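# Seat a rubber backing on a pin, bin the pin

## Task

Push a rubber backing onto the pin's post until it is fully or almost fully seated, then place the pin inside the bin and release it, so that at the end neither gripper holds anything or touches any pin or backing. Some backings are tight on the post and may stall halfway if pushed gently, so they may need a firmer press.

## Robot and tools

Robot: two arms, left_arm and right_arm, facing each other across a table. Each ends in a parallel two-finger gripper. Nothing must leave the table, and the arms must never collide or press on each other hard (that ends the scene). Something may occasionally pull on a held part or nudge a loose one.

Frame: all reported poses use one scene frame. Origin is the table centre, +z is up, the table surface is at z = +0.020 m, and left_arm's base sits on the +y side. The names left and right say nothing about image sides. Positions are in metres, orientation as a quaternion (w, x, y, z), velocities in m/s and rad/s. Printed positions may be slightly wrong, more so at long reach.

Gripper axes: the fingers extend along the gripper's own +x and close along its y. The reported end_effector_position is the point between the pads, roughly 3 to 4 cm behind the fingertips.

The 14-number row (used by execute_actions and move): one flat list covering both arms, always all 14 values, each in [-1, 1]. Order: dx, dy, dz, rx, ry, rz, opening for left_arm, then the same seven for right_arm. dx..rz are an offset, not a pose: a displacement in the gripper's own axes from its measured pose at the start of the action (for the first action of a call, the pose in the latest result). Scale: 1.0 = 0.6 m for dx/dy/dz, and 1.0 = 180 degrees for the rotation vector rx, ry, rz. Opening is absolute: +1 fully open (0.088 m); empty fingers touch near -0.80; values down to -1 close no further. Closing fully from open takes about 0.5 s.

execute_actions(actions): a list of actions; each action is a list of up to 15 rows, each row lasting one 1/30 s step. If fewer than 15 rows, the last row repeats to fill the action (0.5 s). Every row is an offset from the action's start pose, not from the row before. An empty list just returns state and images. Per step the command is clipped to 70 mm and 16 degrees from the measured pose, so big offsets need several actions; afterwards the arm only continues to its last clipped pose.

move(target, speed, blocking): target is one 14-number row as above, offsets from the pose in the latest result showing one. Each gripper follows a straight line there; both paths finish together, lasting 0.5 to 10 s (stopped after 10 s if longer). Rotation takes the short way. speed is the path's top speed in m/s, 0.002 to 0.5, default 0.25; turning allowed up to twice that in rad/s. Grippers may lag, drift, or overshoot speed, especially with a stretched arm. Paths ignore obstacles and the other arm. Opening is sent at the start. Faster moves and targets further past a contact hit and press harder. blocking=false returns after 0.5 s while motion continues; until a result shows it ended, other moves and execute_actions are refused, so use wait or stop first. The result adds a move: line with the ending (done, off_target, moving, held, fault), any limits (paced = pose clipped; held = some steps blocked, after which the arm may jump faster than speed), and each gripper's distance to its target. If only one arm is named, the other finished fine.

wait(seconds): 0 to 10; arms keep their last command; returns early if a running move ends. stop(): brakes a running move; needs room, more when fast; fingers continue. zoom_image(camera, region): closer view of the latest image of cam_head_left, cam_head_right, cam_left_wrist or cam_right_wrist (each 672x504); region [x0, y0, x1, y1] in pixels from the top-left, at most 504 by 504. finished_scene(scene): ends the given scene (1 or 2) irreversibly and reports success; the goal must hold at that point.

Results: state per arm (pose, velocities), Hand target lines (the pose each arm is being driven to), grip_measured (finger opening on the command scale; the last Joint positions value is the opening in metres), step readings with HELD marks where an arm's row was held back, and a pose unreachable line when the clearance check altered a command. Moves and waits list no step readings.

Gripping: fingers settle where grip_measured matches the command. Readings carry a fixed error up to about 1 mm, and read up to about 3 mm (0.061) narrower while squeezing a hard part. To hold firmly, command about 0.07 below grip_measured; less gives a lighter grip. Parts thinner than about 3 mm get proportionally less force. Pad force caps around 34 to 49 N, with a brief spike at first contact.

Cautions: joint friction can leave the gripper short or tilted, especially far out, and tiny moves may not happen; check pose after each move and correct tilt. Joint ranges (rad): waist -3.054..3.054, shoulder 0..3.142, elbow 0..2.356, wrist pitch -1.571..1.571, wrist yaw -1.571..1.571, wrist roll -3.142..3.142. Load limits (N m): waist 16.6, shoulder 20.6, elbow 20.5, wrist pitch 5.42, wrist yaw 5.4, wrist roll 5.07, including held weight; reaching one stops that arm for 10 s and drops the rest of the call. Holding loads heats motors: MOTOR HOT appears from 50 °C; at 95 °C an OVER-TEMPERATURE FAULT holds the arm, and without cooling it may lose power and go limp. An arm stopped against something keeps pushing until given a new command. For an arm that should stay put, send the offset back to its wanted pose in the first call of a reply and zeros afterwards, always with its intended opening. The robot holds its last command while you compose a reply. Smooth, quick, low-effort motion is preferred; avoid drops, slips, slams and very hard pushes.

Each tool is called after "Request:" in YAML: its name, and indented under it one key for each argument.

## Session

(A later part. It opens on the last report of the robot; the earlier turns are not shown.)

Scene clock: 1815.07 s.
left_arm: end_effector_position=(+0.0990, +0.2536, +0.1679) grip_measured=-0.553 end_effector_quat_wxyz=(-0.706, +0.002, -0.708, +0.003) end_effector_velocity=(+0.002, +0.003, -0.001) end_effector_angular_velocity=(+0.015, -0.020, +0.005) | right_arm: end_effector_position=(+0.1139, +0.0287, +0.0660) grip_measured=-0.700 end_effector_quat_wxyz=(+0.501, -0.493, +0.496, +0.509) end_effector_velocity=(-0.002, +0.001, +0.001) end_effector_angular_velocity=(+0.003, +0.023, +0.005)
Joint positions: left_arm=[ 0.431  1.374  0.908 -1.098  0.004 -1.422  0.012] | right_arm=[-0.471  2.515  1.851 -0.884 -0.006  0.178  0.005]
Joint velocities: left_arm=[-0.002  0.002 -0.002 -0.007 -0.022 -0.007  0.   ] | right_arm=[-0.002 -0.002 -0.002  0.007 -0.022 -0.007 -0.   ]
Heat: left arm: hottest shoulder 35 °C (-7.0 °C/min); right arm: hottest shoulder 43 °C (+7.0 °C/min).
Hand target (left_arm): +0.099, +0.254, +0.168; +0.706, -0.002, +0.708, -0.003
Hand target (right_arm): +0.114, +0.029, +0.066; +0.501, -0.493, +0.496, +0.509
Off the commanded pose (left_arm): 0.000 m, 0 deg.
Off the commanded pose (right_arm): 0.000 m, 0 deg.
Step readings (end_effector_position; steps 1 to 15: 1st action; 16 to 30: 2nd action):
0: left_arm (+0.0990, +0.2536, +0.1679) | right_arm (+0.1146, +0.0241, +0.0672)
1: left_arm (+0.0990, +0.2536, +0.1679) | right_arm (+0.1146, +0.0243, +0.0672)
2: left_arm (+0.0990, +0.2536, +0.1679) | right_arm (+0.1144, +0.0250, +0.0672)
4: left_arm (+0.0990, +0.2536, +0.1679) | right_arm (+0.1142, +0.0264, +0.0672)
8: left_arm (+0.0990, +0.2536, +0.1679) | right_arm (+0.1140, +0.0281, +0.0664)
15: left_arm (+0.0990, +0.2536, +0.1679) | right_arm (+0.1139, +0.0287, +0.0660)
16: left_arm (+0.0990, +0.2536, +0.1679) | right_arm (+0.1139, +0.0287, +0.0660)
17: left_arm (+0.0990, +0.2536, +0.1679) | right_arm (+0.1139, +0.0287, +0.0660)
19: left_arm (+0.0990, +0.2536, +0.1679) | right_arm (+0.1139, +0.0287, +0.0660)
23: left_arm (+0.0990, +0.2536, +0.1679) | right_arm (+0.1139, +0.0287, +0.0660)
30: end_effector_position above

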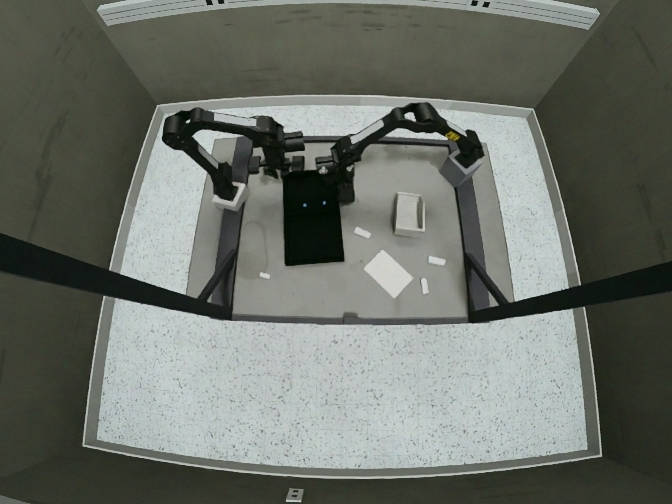

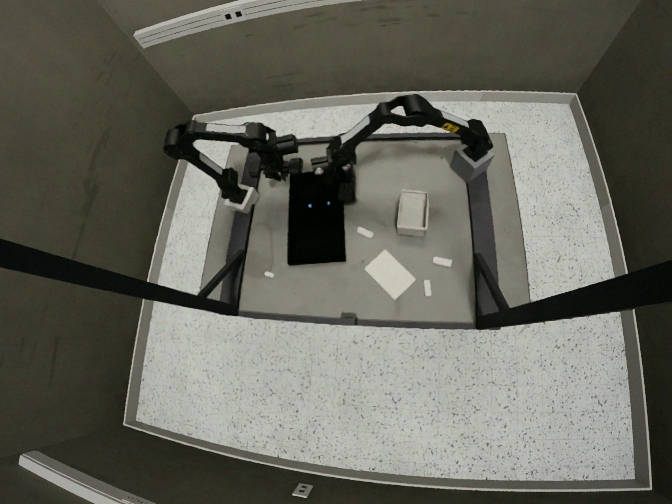

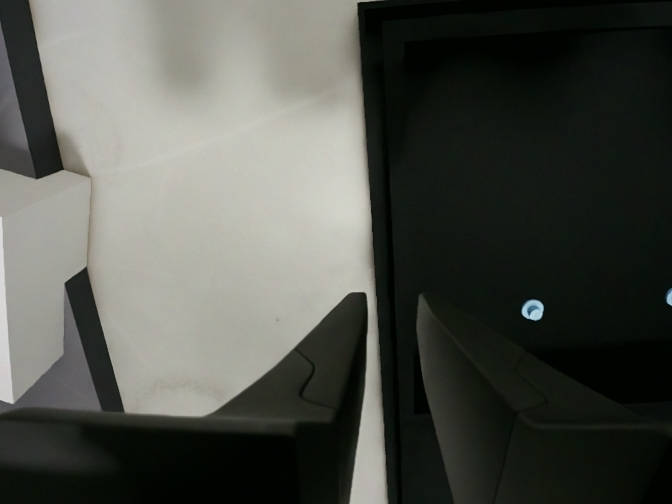

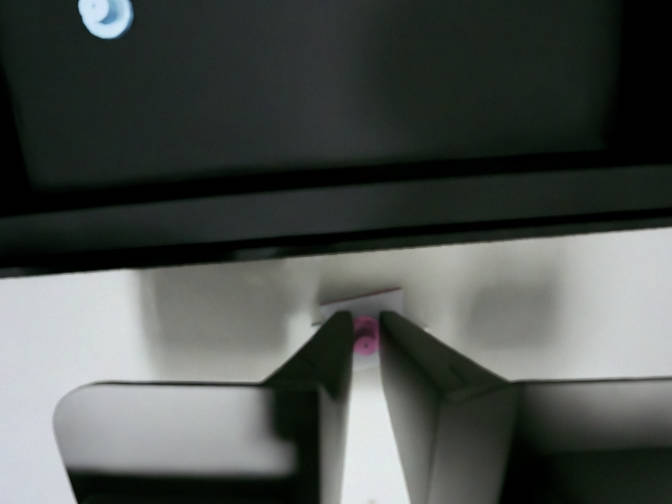

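Request:
execute_actions:
  actions: []

Scene clock: 1826.23 s.
left_arm: end_effector_position=(+0.0990, +0.2536, +0.1679) grip_measured=-0.553 end_effector_quat_wxyz=(-0.706, +0.002, -0.708, +0.003) end_effector_velocity=(+0.001, +0.001, -0.002) end_effector_angular_velocity=(+0.004, -0.007, +0.005) | right_arm: end_effector_position=(+0.1139, +0.0287, +0.0660) grip_measured=-0.700 end_effector_quat_wxyz=(+0.501, -0.493, +0.496, +0.509) end_effector_velocity=(+0.000, -0.002, +0.000) end_effector_angular_velocity=(-0.008, +0.005, +0.020)
Joint positions: left_arm=[ 0.431  1.374  0.908 -1.098  0.004 -1.422  0.012] | right_arm=[-0.471  2.515  1.851 -0.884 -0.006  0.178  0.005]
Joint velocities: left_arm=[-0.002  0.002 -0.007  0.007 -0.007 -0.007  0.   ] | right_arm=[-0.002 -0.002 -0.002 -0.007 -0.007 -0.022 -0.   ]
Heat: left arm: hottest shoulder 35 °C (-4.0 °C/min); right arm: hottest shoulder 46 °C (+10.1 °C/min).
Hand target (left_arm): +0.099, +0.254, +0.168; +0.706, -0.002, +0.708, -0.003
Hand target (right_arm): +0.114, +0.029, +0.066; +0.501, -0.493, +0.496, +0.509
Off the commanded pose (left_arm): 0.000 m, 0 deg.
Off the commanded pose (right_arm): 0.000 m, 0 deg.

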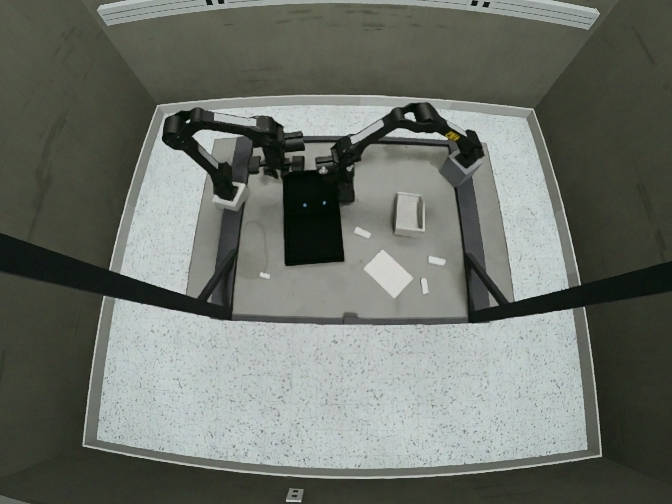

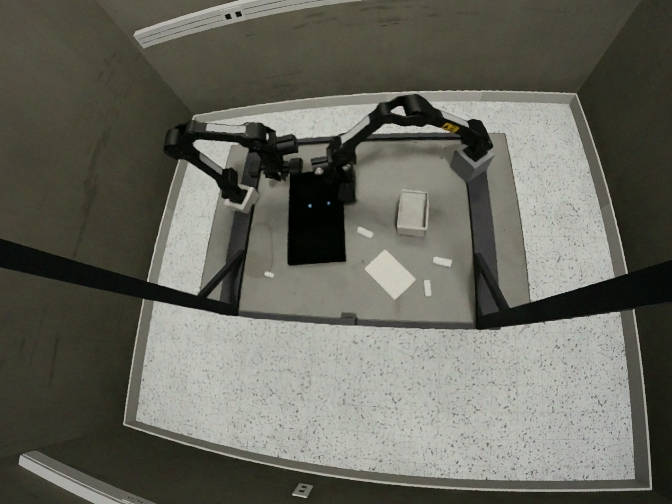

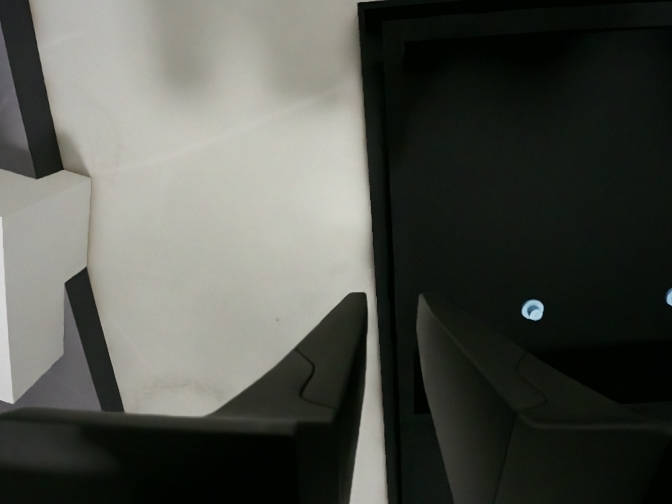

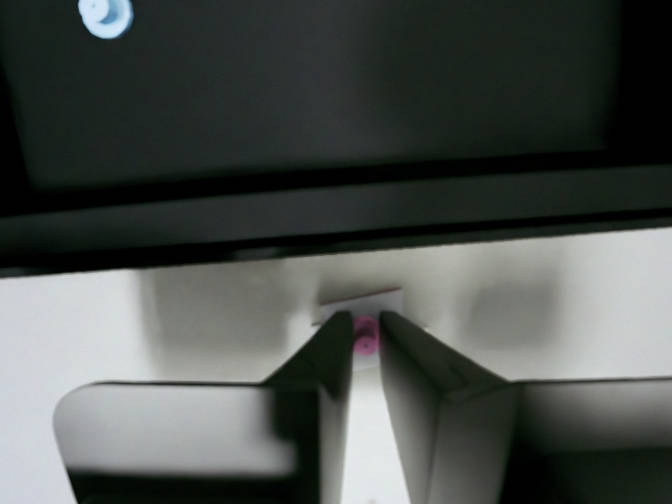

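Request:
zoom_image:
  camera: "cam_right_wrist"
  region: [290, 270, 450, 390]

Region (290, 270, 450, 390) of cam_right_wrist's 672x504 image, scaled by 3.150, with more detail than that image has; it fills the top 378 rows of this view, and the rest is white.

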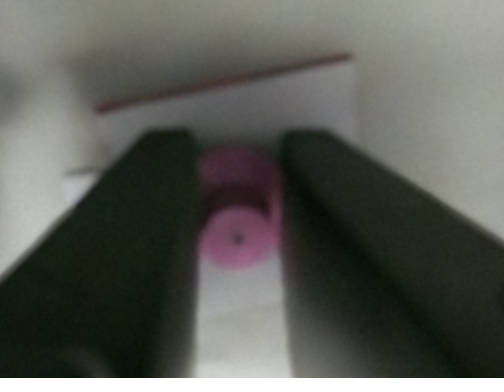

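Request:
execute_actions:
  actions:
    - [[0,0,0,0,0,0,-0.55, 0,0,0,0,0,0,-0.62]]
    - [[0,0,0,0,0,0,-0.55, 0.003,0,-0.004,0,0.004,0,-0.62],[0,0,0,0,0,0,-0.55, 0.004,0,-0.005,0,0.005,0,-0.62],[0,0,0,0,0,0,-0.55, 0.005,0,-0.006,0,0.006,0,-0.62],[0,0,0,0,0,0,-0.55, 0.006,0,-0.007,0,0.007,0,-0.62],[0,0,0,0,0,0,-0.55, 0.007,0,-0.008,0,0.008,0,-0.62],[0,0,0,0,0,0,-0.55, 0.008,0,-0.009,0,0.009,0,-0.62],[0,0,0,0,0,0,-0.55, 0.009,0,-0.010,0,0.010,0,-0.62],[0,0,0,0,0,0,-0.55, 0.010,0,-0.011,0,0.011,0,-0.62],[0,0,0,0,0,0,-0.55, 0.011,0,-0.012,0,0.012,0,-0.62],[0,0,0,0,0,0,-0.55, 0.012,0,-0.012,0,0.012,0,-0.62]]

Scene clock: 1861.07 s.
left_arm: end_effector_position=(+0.0990, +0.2536, +0.1679) grip_measured=-0.553 end_effector_quat_wxyz=(-0.706, +0.002, -0.708, +0.003) end_effector_velocity=(+0.003, +0.007, -0.002) end_effector_angular_velocity=(+0.035, -0.017, +0.010) | right_arm: end_effector_position=(+0.1143, +0.0247, +0.0660) grip_measured=-0.620 end_effector_quat_wxyz=(+0.497, -0.498, +0.501, +0.504) end_effector_velocity=(-0.002, -0.003, -0.002) end_effector_angular_velocity=(-0.013, +0.005, -0.005)
Joint positions: left_arm=[ 0.431  1.374  0.908 -1.098  0.004 -1.422  0.012] | right_arm=[-0.471  2.515  1.851 -0.902 -0.009  0.178  0.009]
Joint velocities: left_arm=[ 0.002  0.002 -0.007 -0.022 -0.022 -0.007  0.   ] | right_arm=[ 0.002  0.002 -0.002 -0.007 -0.007  0.007 -0.   ]
Heat: left arm: hottest shoulder 34 °C (-2.0 °C/min); right arm: hottest shoulder 52 °C (+11.1 °C/min). Fold the right arm in close to its base before you think long.
Hand target (left_arm): +0.099, +0.254, +0.168; +0.706, -0.002, +0.708, -0.003
Hand target (right_arm): +0.114, +0.022, +0.059; +0.492, -0.503, +0.506, +0.499
Off the commanded pose (left_arm): 0.000 m, 0 deg.
Off the commanded pose (right_arm): 0.008 m, 1 deg.
MOTOR HOT: a motor of the right arm reached 50 °C. Now the hottest motor of the right arm, joint 2 (shoulder), reports 52 °C. The temperature limit of the motors' drives, at which the controller stops that arm, is 95 °C. To cool a motor, set the load down, stop pushing, or move to a pose that needs little force.
Step readings (end_effector_position; steps 1 to 15: 1st action; 16 to 30: 2nd action):
0: left_arm (+0.0990, +0.2536, +0.1679) | right_arm (+0.1139, +0.0287, +0.0660)
1: left_arm (+0.0990, +0.2536, +0.1679) | right_arm (+0.1139, +0.0287, +0.0660)
2: left_arm (+0.0990, +0.2536, +0.1679) | right_arm (+0.1139, +0.0287, +0.0660)
4: left_arm (+0.0990, +0.2536, +0.1679) | right_arm (+0.1139, +0.0287, +0.0660)
8: left_arm (+0.0990, +0.2536, +0.1679) | right_arm (+0.1139, +0.0287, +0.0660)
15: left_arm (+0.0990, +0.2536, +0.1679) | right_arm (+0.1139, +0.0287, +0.0660)
16: left_arm (+0.0990, +0.2536, +0.1679) | right_arm (+0.1139, +0.0287, +0.0660)
17: left_arm (+0.0990, +0.2536, +0.1679) | right_arm (+0.1139, +0.0287, +0.0660)
19: left_arm (+0.0990, +0.2536, +0.1679) | right_arm (+0.1141, +0.0276, +0.0660)
23: left_arm (+0.0990, +0.2536, +0.1679) | right_arm (+0.1143, +0.0259, +0.0660)
30: end_effector_position above

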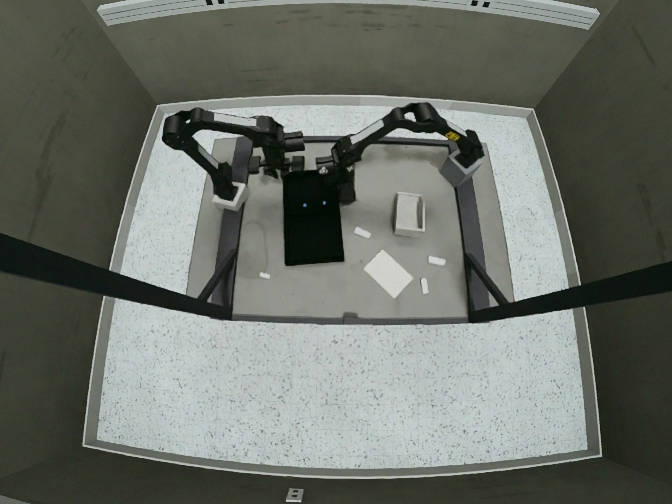

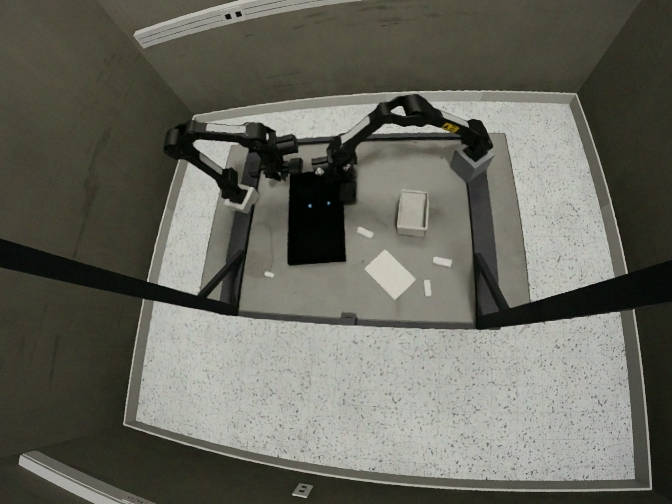

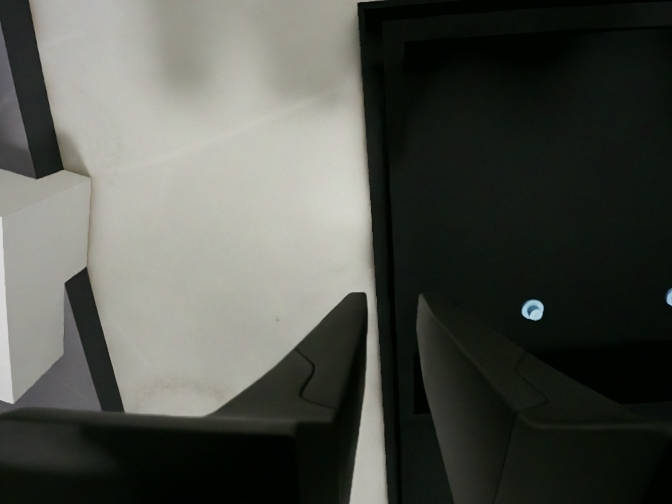

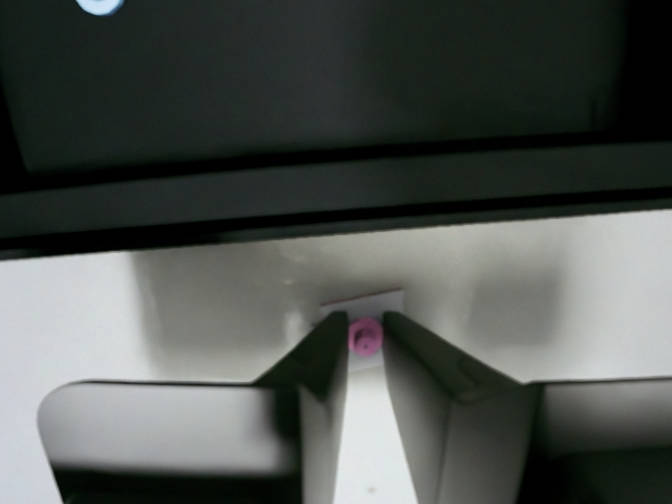

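Request:
execute_actions:
  actions:
    - [[0,0,0,0,0,0,-0.55, -0.004,0,0,0,0,0,-0.62],[0,0,0,0,0,0,-0.55, -0.006,0,0,0,0,0,-0.62],[0,0,0,0,0,0,-0.55, -0.008,0,0,0,0,0,-0.62],[0,0,0,0,0,0,-0.55, -0.009,0,0,0,0,0,-0.62],[0,0,0,0,0,0,-0.55, -0.009,0,0,0,0,0,-0.62],[0,0,0,0,0,0,-0.55, -0.009,0,-0.001,0,0.001,0,-0.62],[0,0,0,0,0,0,-0.55, -0.009,0,-0.002,0,0.002,0,-0.62],[0,0,0,0,0,0,-0.55, -0.009,0,-0.003,0,0.003,0,-0.62],[0,0,0,0,0,0,-0.55, -0.009,0,-0.004,0,0.004,0,-0.62],[0,0,0,0,0,0,-0.55, -0.009,0,-0.005,0,0.004,0,-0.62]]

Scene clock: 1882.87 s.
left_arm: end_effector_position=(+0.0990, +0.2536, +0.1679) grip_measured=-0.553 end_effector_quat_wxyz=(-0.706, +0.002, -0.708, +0.003) end_effector_velocity=(+0.000, +0.001, +0.000) end_effector_angular_velocity=(+0.008, -0.006, +0.005) | right_arm: end_effector_position=(+0.1150, +0.0201, +0.0660) grip_measured=-0.620 end_effector_quat_wxyz=(+0.493, -0.504, +0.505, +0.498) end_effector_velocity=(-0.000, +0.002, +0.005) end_effector_angular_velocity=(+0.006, +0.009, +0.005)
Joint positions: left_arm=[ 0.431  1.374  0.908 -1.098  0.004 -1.422  0.012] | right_arm=[-0.471  2.515  1.851 -0.924 -0.009  0.178  0.009]
Joint velocities: left_arm=[-0.002  0.002  0.002 -0.007 -0.007 -0.007 -0.   ] | right_arm=[-0.002 -0.007  0.007 -0.007 -0.007 -0.007  0.   ]
Heat: left arm: hottest shoulder 33 °C (-2.0 °C/min); right arm: hottest shoulder 50 °C (+5.0 °C/min). Fold the right arm in close to its base before you think long.
Hand target (left_arm): +0.099, +0.254, +0.168; +0.706, -0.002, +0.708, -0.003
Hand target (right_arm): +0.114, +0.022, +0.071; +0.494, -0.501, +0.504, +0.501
Off the commanded pose (left_arm): 0.000 m, 0 deg.
Off the commanded pose (right_arm): 0.006 m, 1 deg.
MOTOR HOT: still on. Now the hottest motor of the right arm, joint 2 (shoulder), reports 50 °C; a drive's own limit is 95 °C.
Step readings (end_effector_position):
0: left_arm (+0.0990, +0.2536, +0.1679) | right_arm (+0.1142, +0.0246, +0.0660)
1: left_arm (+0.0990, +0.2536, +0.1679) | right_arm (+0.1142, +0.0246, +0.0660)
2: left_arm (+0.0990, +0.2536, +0.1679) | right_arm (+0.1143, +0.0244, +0.0660)
4: left_arm (+0.0990, +0.2536, +0.1679) | right_arm (+0.1144, +0.0235, +0.0660)
8: left_arm (+0.0990, +0.2536, +0.1679) | right_arm (+0.1147, +0.0219, +0.0660)
15: end_effector_position above

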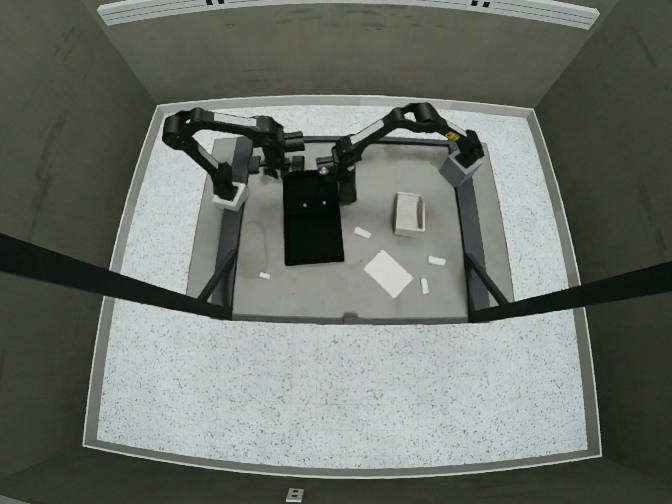

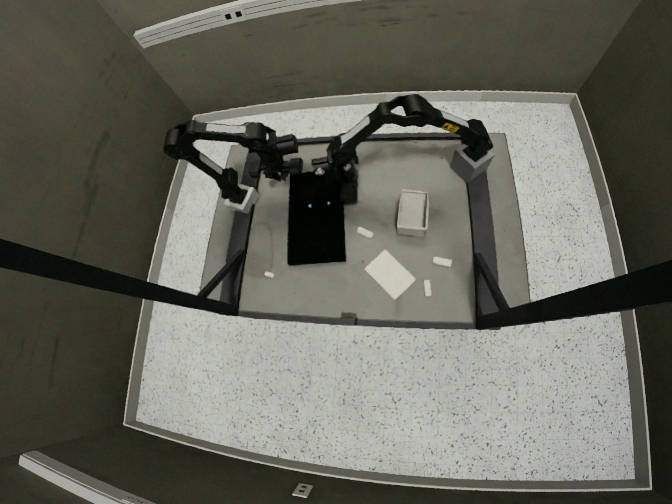

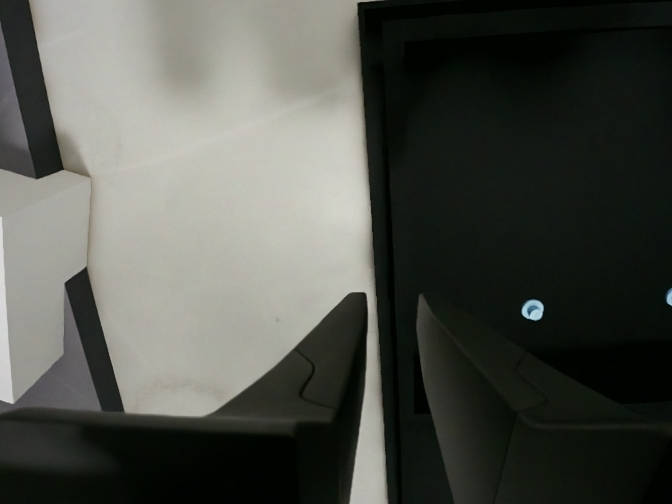

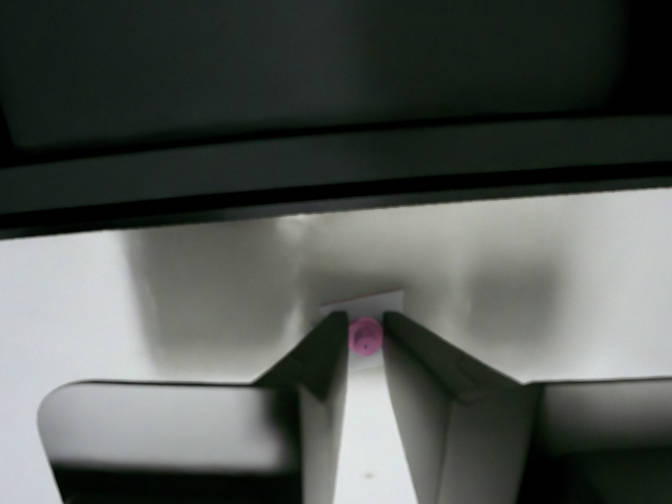

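Request:
execute_actions:
  actions:
    - [[0,0,0,0,0,0,-0.55, 0,0,0,0,0,0,-0.66],[0,0,0,0,0,0,-0.55, 0,0,0,0,0,0,-0.68],[0,0,0,0,0,0,-0.55, 0,0,0,0,0,0,-0.70],[0,0,0,0,0,0,-0.55, 0,0,0,0,0,0,-0.72],[0,0,0,0,0,0,-0.55, 0,0,0,0,0,0,-0.74],[0,0,0,0,0,0,-0.55, 0,0,0,0,0,0,-0.76],[0,0,0,0,0,0,-0.55, 0,0,0,0,0,0,-0.79]]

Request:
move:
  target: [0,0,0,0,0,0,-0.55, -0.16,0.02,-0.05,0,0,0,-0.79]
  speed: 0.12

Scene clock: 1892.27 s.
left_arm: end_effector_position=(+0.0990, +0.2536, +0.1679) grip_measured=-0.553 end_effector_quat_wxyz=(-0.706, +0.002, -0.708, +0.003) end_effector_velocity=(-0.002, +0.001, +0.001) end_effector_angular_velocity=(+0.001, +0.008, -0.010) | right_arm: end_effector_position=(+0.1151, +0.0201, +0.0660) grip_measured=-0.700 end_effector_quat_wxyz=(+0.493, -0.504, +0.505, +0.498) end_effector_velocity=(+0.000, -0.002, +0.001) end_effector_angular_velocity=(-0.009, +0.006, -0.010)
Joint positions: left_arm=[ 0.431  1.374  0.908 -1.098  0.004 -1.422  0.012] | right_arm=[-0.471  2.515  1.851 -0.924 -0.009  0.178  0.005]
Joint velocities: left_arm=[-0.002 -0.002  0.002 -0.007  0.007  0.007 -0.   ] | right_arm=[-0.002 -0.002 -0.002 -0.007 -0.007  0.007 -0.   ]
Heat: left arm: hottest shoulder 33 °C (-1.0 °C/min); right arm: hottest shoulder 53 °C (+6.1 °C/min). Fold the right arm in close to its base before you think long.
Hand target (left_arm): +0.099, +0.254, +0.168; +0.706, -0.002, +0.708, -0.003
Hand target (right_arm): +0.115, +0.020, +0.066; +0.493, -0.504, +0.505, +0.498
Off the commanded pose (left_arm): 0.000 m, 0 deg.
Off the commanded pose (right_arm): 0.000 m, 0 deg.
MOTOR HOT: still on. Now the hottest motor of the right arm, joint 2 (shoulder), reports 53 °C; a drive's own limit is 95 °C.
Step readings (end_effector_position):
0: left_arm (+0.0990, +0.2536, +0.1679) | right_arm (+0.1151, +0.0201, +0.0660)
1: left_arm (+0.0990, +0.2536, +0.1679) | right_arm (+0.1151, +0.0201, +0.0660)
2: left_arm (+0.0990, +0.2536, +0.1679) | right_arm (+0.1151, +0.0201, +0.0660)
4: left_arm (+0.0990, +0.2536, +0.1679) | right_arm (+0.1151, +0.0201, +0.0660)
8: left_arm (+0.0990, +0.2536, +0.1679) | right_arm (+0.1151, +0.0201, +0.0660)
15: end_effector_position above

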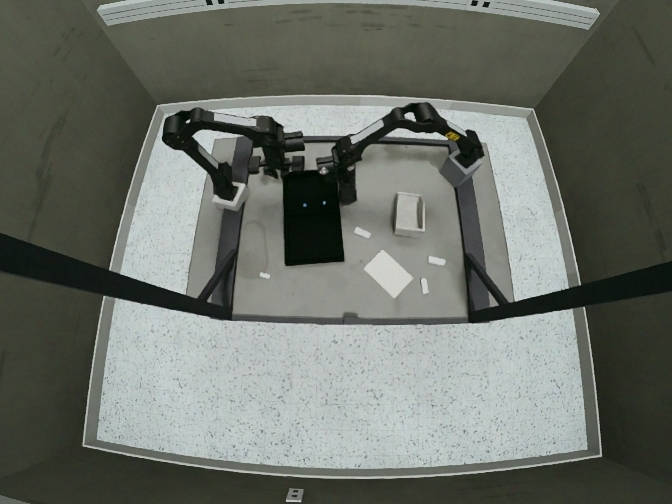

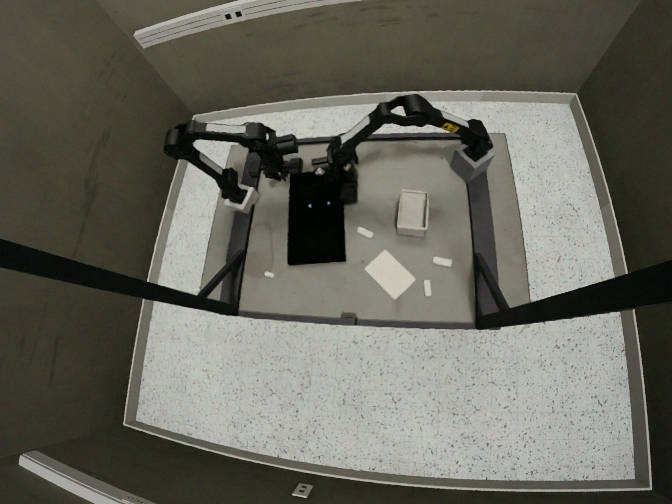

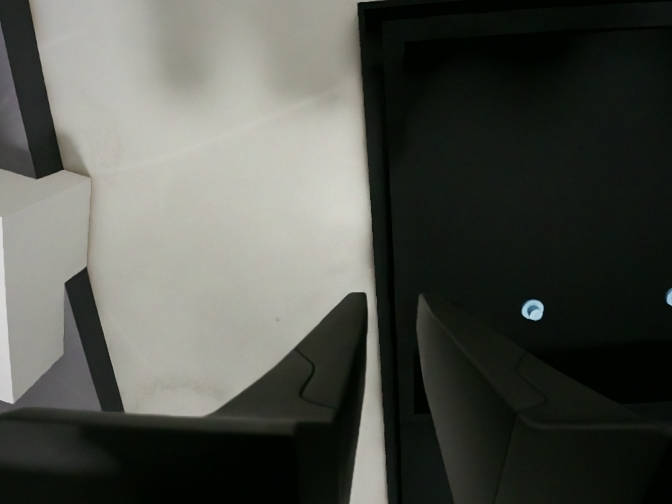

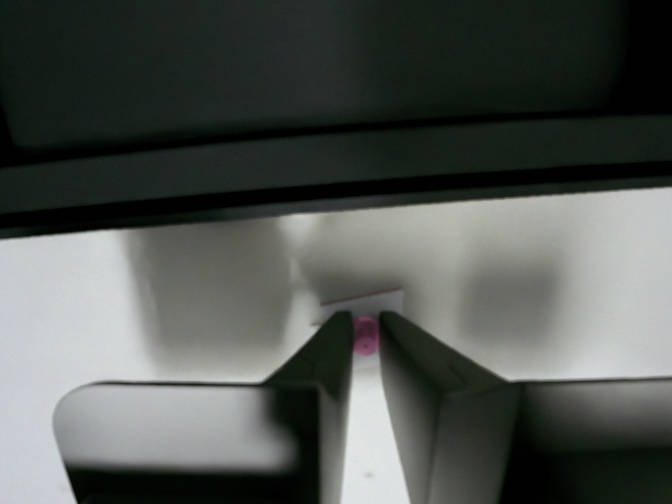

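Scene clock: 1893.50 s.
left_arm: end_effector_position=(+0.0990, +0.2536, +0.1679) grip_measured=-0.553 end_effector_quat_wxyz=(-0.706, +0.002, -0.708, +0.003) end_effector_velocity=(-0.001, -0.003, +0.001) end_effector_angular_velocity=(-0.013, +0.005, +0.005) | right_arm: end_effector_position=(+0.1043, -0.0084, +0.1588) grip_measured=-0.700 end_effector_quat_wxyz=(+0.492, -0.506, +0.506, +0.497) end_effector_velocity=(+0.005, -0.001, +0.000) end_effector_angular_velocity=(-0.006, -0.009, +0.000)
Joint positions: left_arm=[ 0.431  1.374  0.908 -1.098  0.004 -1.422  0.012] | right_arm=[-0.435  2.284  1.82  -1.128 -0.009  0.214  0.005]
Joint velocities: left_arm=[-0.002 -0.002  0.002  0.007  0.007 -0.007 -0.   ] | right_arm=[-0.007 -0.002 -0.002 -0.007  0.007 -0.007  0.   ]
Heat: left arm: hottest shoulder 33 °C (-1.0 °C/min); right arm: hottest shoulder 53 °C (+6.1 °C/min). Fold the right arm in close to its base before you think long.
Hand target (left_arm): +0.099, +0.254, +0.168; +0.706, -0.002, +0.708, -0.003
Hand target (right_arm): +0.104, -0.009, +0.162; +0.493, -0.504, +0.505, +0.498
Off the commanded pose (left_arm): 0.000 m, 0 deg.
Off the commanded pose (right_arm): 0.004 m, 0 deg.
MOTOR HOT: still on. Now the hottest motor of the right arm, joint 2 (shoulder), reports 53 °C; a drive's own limit is 95 °C.
move: done

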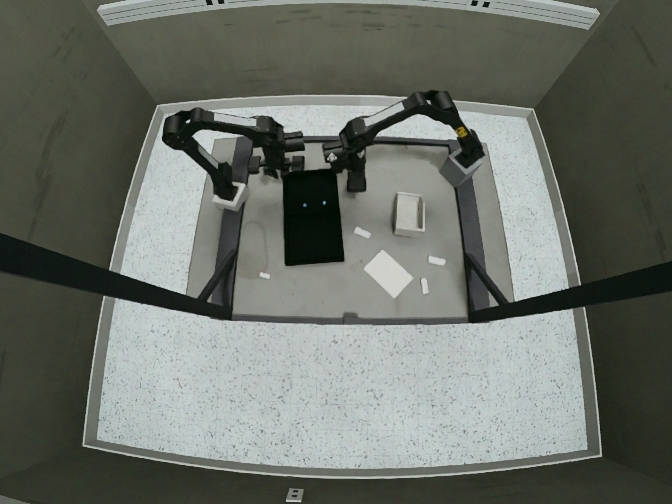

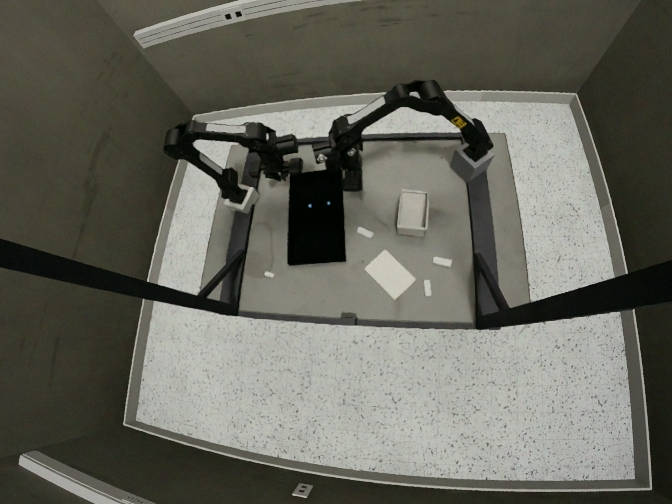

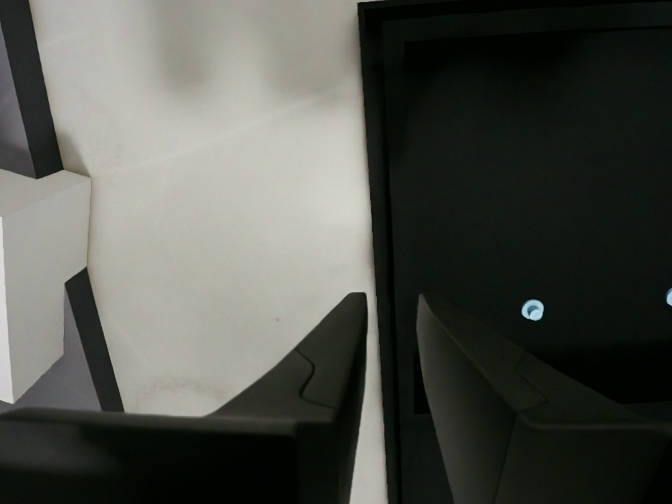

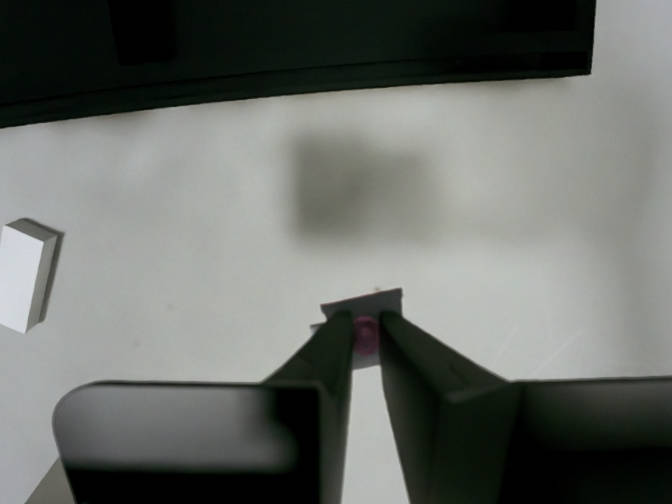

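Request:
move:
  target: [0,0,0,0,0,0,-0.55, -0.004,0.14,-0.336,0,-0.007,0,-0.79]
  speed: 0.2

Scene clock: 1904.73 s.
left_arm: end_effector_position=(+0.0990, +0.2536, +0.1679) grip_measured=-0.553 end_effector_quat_wxyz=(-0.706, +0.002, -0.708, +0.003) end_effector_velocity=(-0.002, +0.002, +0.001) end_effector_angular_velocity=(+0.001, +0.008, +0.005) | right_arm: end_effector_position=(+0.0228, -0.2088, +0.1629) grip_measured=-0.700 end_effector_quat_wxyz=(+0.498, -0.503, +0.499, +0.500) end_effector_velocity=(+0.003, -0.010, -0.001) end_effector_angular_velocity=(-0.035, +0.000, -0.020)
Joint positions: left_arm=[ 0.431  1.374  0.908 -1.098  0.004 -1.422  0.012] | right_arm=[ 0.017  1.724  1.019 -0.871 -0.001  0.665  0.005]
Joint velocities: left_arm=[-0.002 -0.007 -0.002 -0.007  0.007 -0.007 -0.   ] | right_arm=[ 0.002 -0.012 -0.017 -0.022 -0.022  0.022 -0.   ]
Heat: left arm: hottest shoulder 33 °C (-1.0 °C/min); right arm: hottest shoulder 54 °C (+5.0 °C/min). Fold the right arm in close to its base before you think long.
Hand target (left_arm): +0.099, +0.254, +0.168; +0.706, -0.002, +0.708, -0.003
Hand target (right_arm): +0.024, -0.210, +0.163; +0.500, -0.502, +0.498, +0.500
Off the commanded pose (left_arm): 0.000 m, 0 deg.
Off the commanded pose (right_arm): 0.004 m, 0 deg.
MOTOR HOT: still on. Now the hottest motor of the right arm, joint 2 (shoulder), reports 54 °C; a drive's own limit is 95 °C.
move: done

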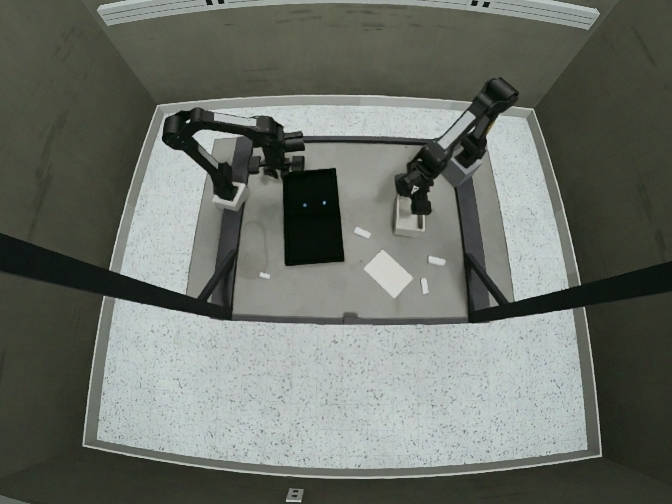

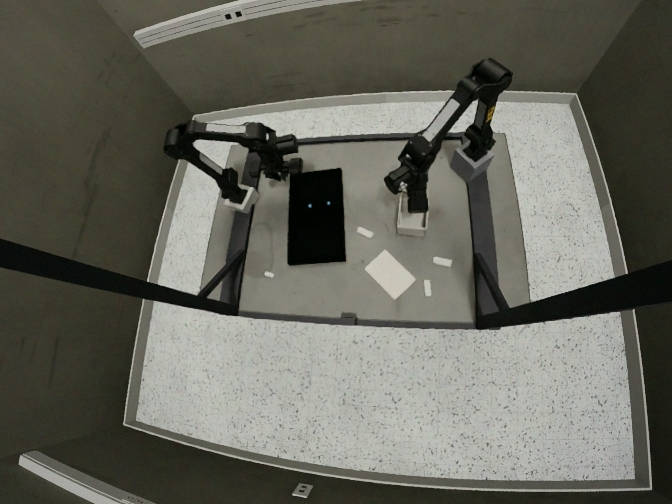

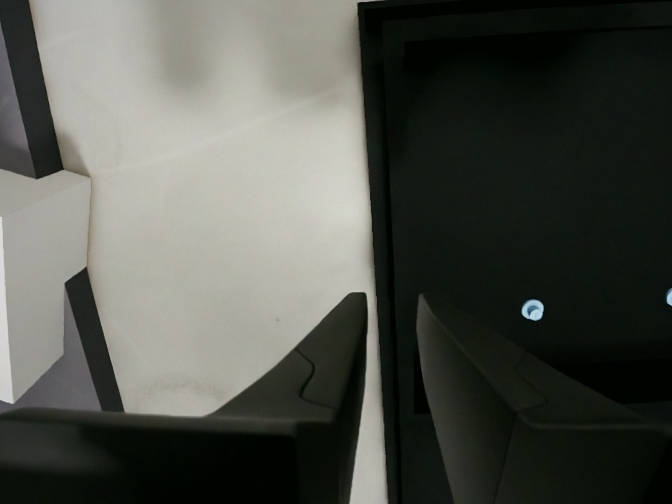

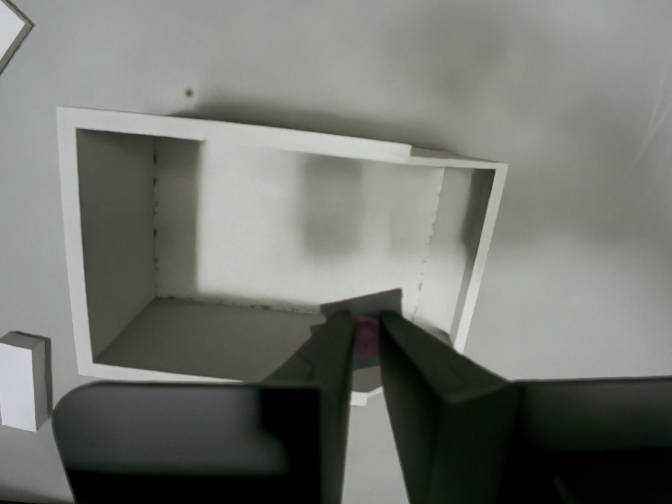

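Request:
move:
  target: [0,0,0,0,0,0,-0.55, 0.15,0.004,0.017,0,0,0,-0.79]
  speed: 0.09

Scene clock: 1933.93 s.
left_arm: end_effector_position=(+0.0990, +0.2536, +0.1679) grip_measured=-0.553 end_effector_quat_wxyz=(-0.706, +0.002, -0.708, +0.003) end_effector_velocity=(-0.002, +0.002, -0.000) end_effector_angular_velocity=(+0.006, +0.008, +0.019) | right_arm: end_effector_position=(+0.0178, -0.1960, +0.0777) grip_measured=-0.700 end_effector_quat_wxyz=(+0.499, -0.498, +0.499, +0.504) end_effector_velocity=(+0.000, +0.000, -0.001) end_effector_angular_velocity=(+0.006, -0.004, +0.010)
Joint positions: left_arm=[ 0.431  1.374  0.908 -1.098  0.004 -1.422  0.012] | right_arm=[ 0.004  1.962  0.919 -0.519 -0.001  0.652  0.005]
Joint velocities: left_arm=[-0.002 -0.002 -0.002 -0.007  0.007 -0.022  0.   ] | right_arm=[ 0.002  0.002 -0.002  0.007  0.007 -0.007  0.   ]
Heat: left arm: hottest shoulder 33 °C (-1.0 °C/min); right arm: hottest shoulder 47 °C (-3.0 °C/min).
Hand target (left_arm): +0.099, +0.254, +0.168; +0.706, -0.002, +0.708, -0.003
Hand target (right_arm): +0.020, -0.198, +0.073; +0.498, -0.503, +0.499, +0.500
Off the commanded pose (left_arm): 0.000 m, 0 deg.
Off the commanded pose (right_arm): 0.006 m, 1 deg.
MOTOR HOT: cleared. Now the hottest motor of the right arm, joint 2 (shoulder), reports 47 °C.
move: done

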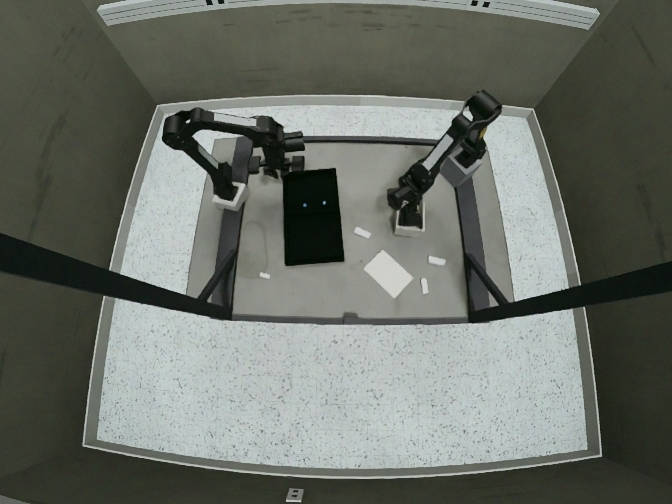

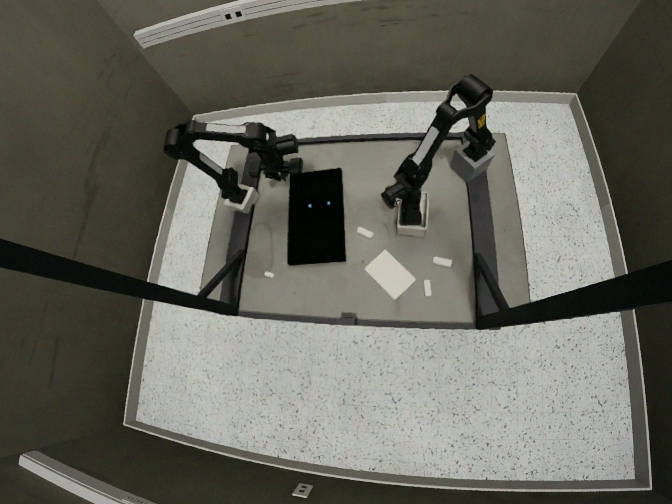

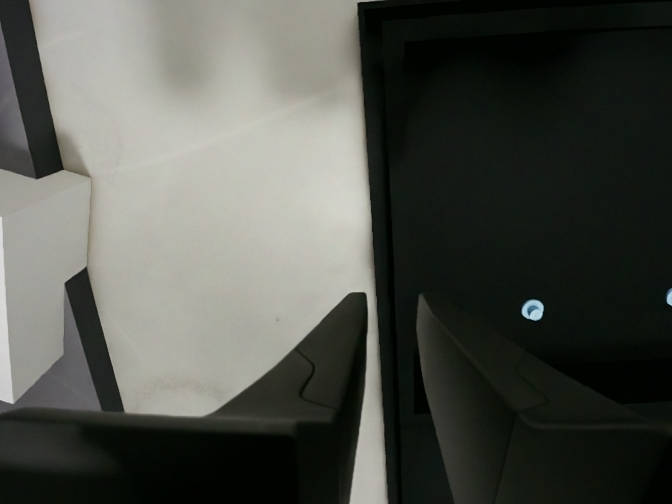

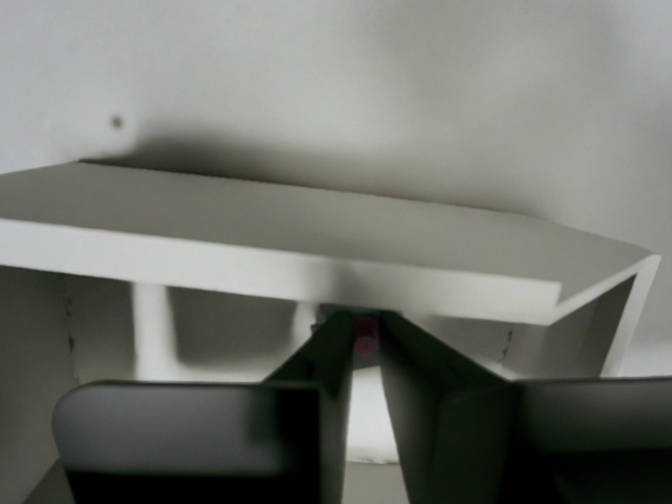

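Request:
move:
  target: [0,0,0,0,0,0,-0.55, 0.026,-0.003,-0.008,0,0.004,0,-0.79]
  speed: 0.025

Scene clock: 1944.17 s.
left_arm: end_effector_position=(+0.0990, +0.2536, +0.1679) grip_measured=-0.553 end_effector_quat_wxyz=(-0.706, +0.002, -0.708, +0.003) end_effector_velocity=(+0.002, -0.001, -0.001) end_effector_angular_velocity=(-0.001, -0.008, +0.010) | right_arm: end_effector_position=(+0.0170, -0.1957, +0.0706) grip_measured=-0.700 end_effector_quat_wxyz=(+0.499, -0.494, +0.499, +0.508) end_effector_velocity=(+0.003, -0.004, +0.002) end_effector_angular_velocity=(-0.018, -0.005, +0.005)
Joint positions: left_arm=[ 0.431  1.374  0.908 -1.098  0.004 -1.422  0.012] | right_arm=[ 0.004  1.979  0.905 -0.477 -0.003  0.652  0.005]
Joint velocities: left_arm=[ 0.002  0.002 -0.002  0.007 -0.007 -0.007 -0.   ] | right_arm=[-0.002 -0.007 -0.002 -0.022 -0.007 -0.007 -0.   ]
Heat: left arm: hottest shoulder 33 °C (+0.0 °C/min); right arm: hottest shoulder 45 °C (-6.1 °C/min).
Hand target (left_arm): +0.099, +0.254, +0.168; +0.706, -0.002, +0.708, -0.003
Hand target (right_arm): +0.020, -0.201, +0.062; +0.496, -0.501, +0.502, +0.501
Off the commanded pose (left_arm): 0.000 m, 0 deg.
Off the commanded pose (right_arm): 0.010 m, 1 deg.
move: off_target (right_arm)

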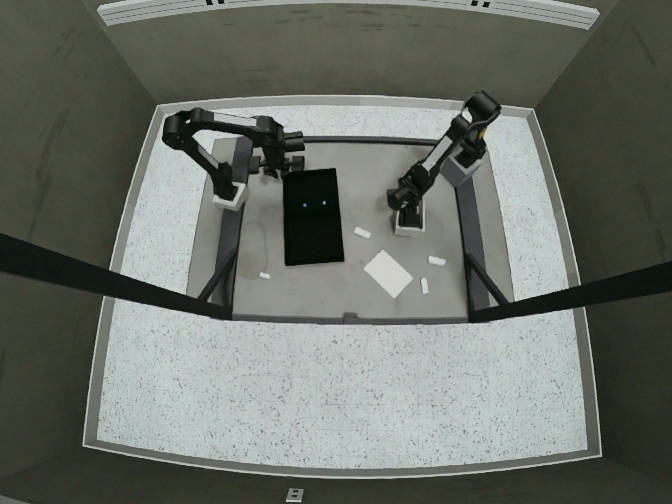

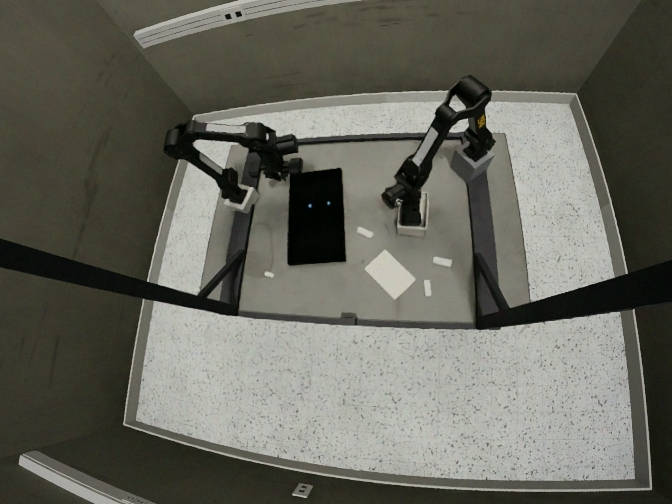

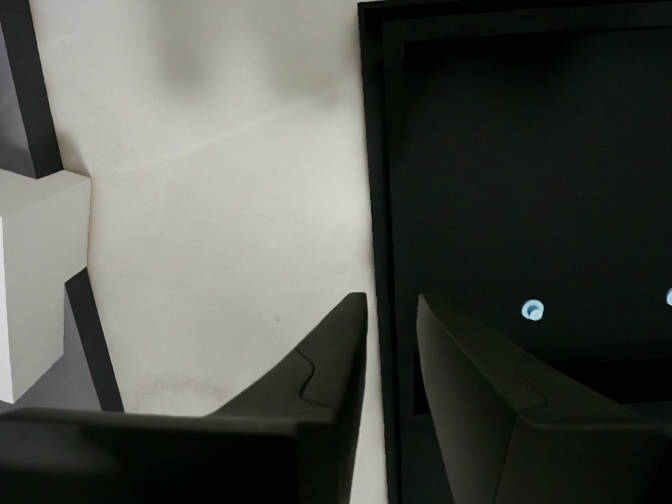

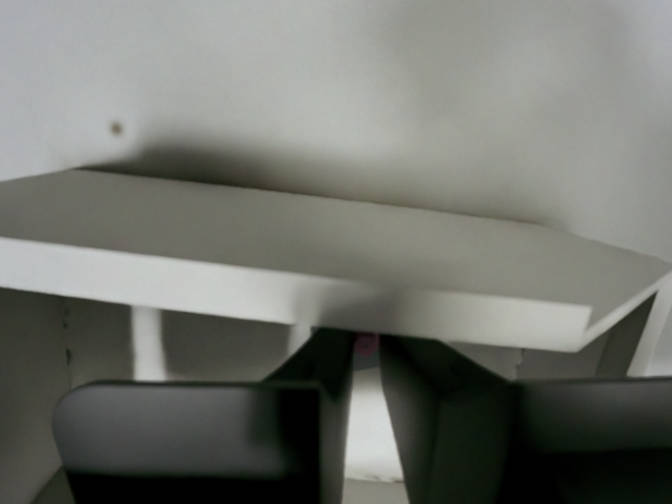

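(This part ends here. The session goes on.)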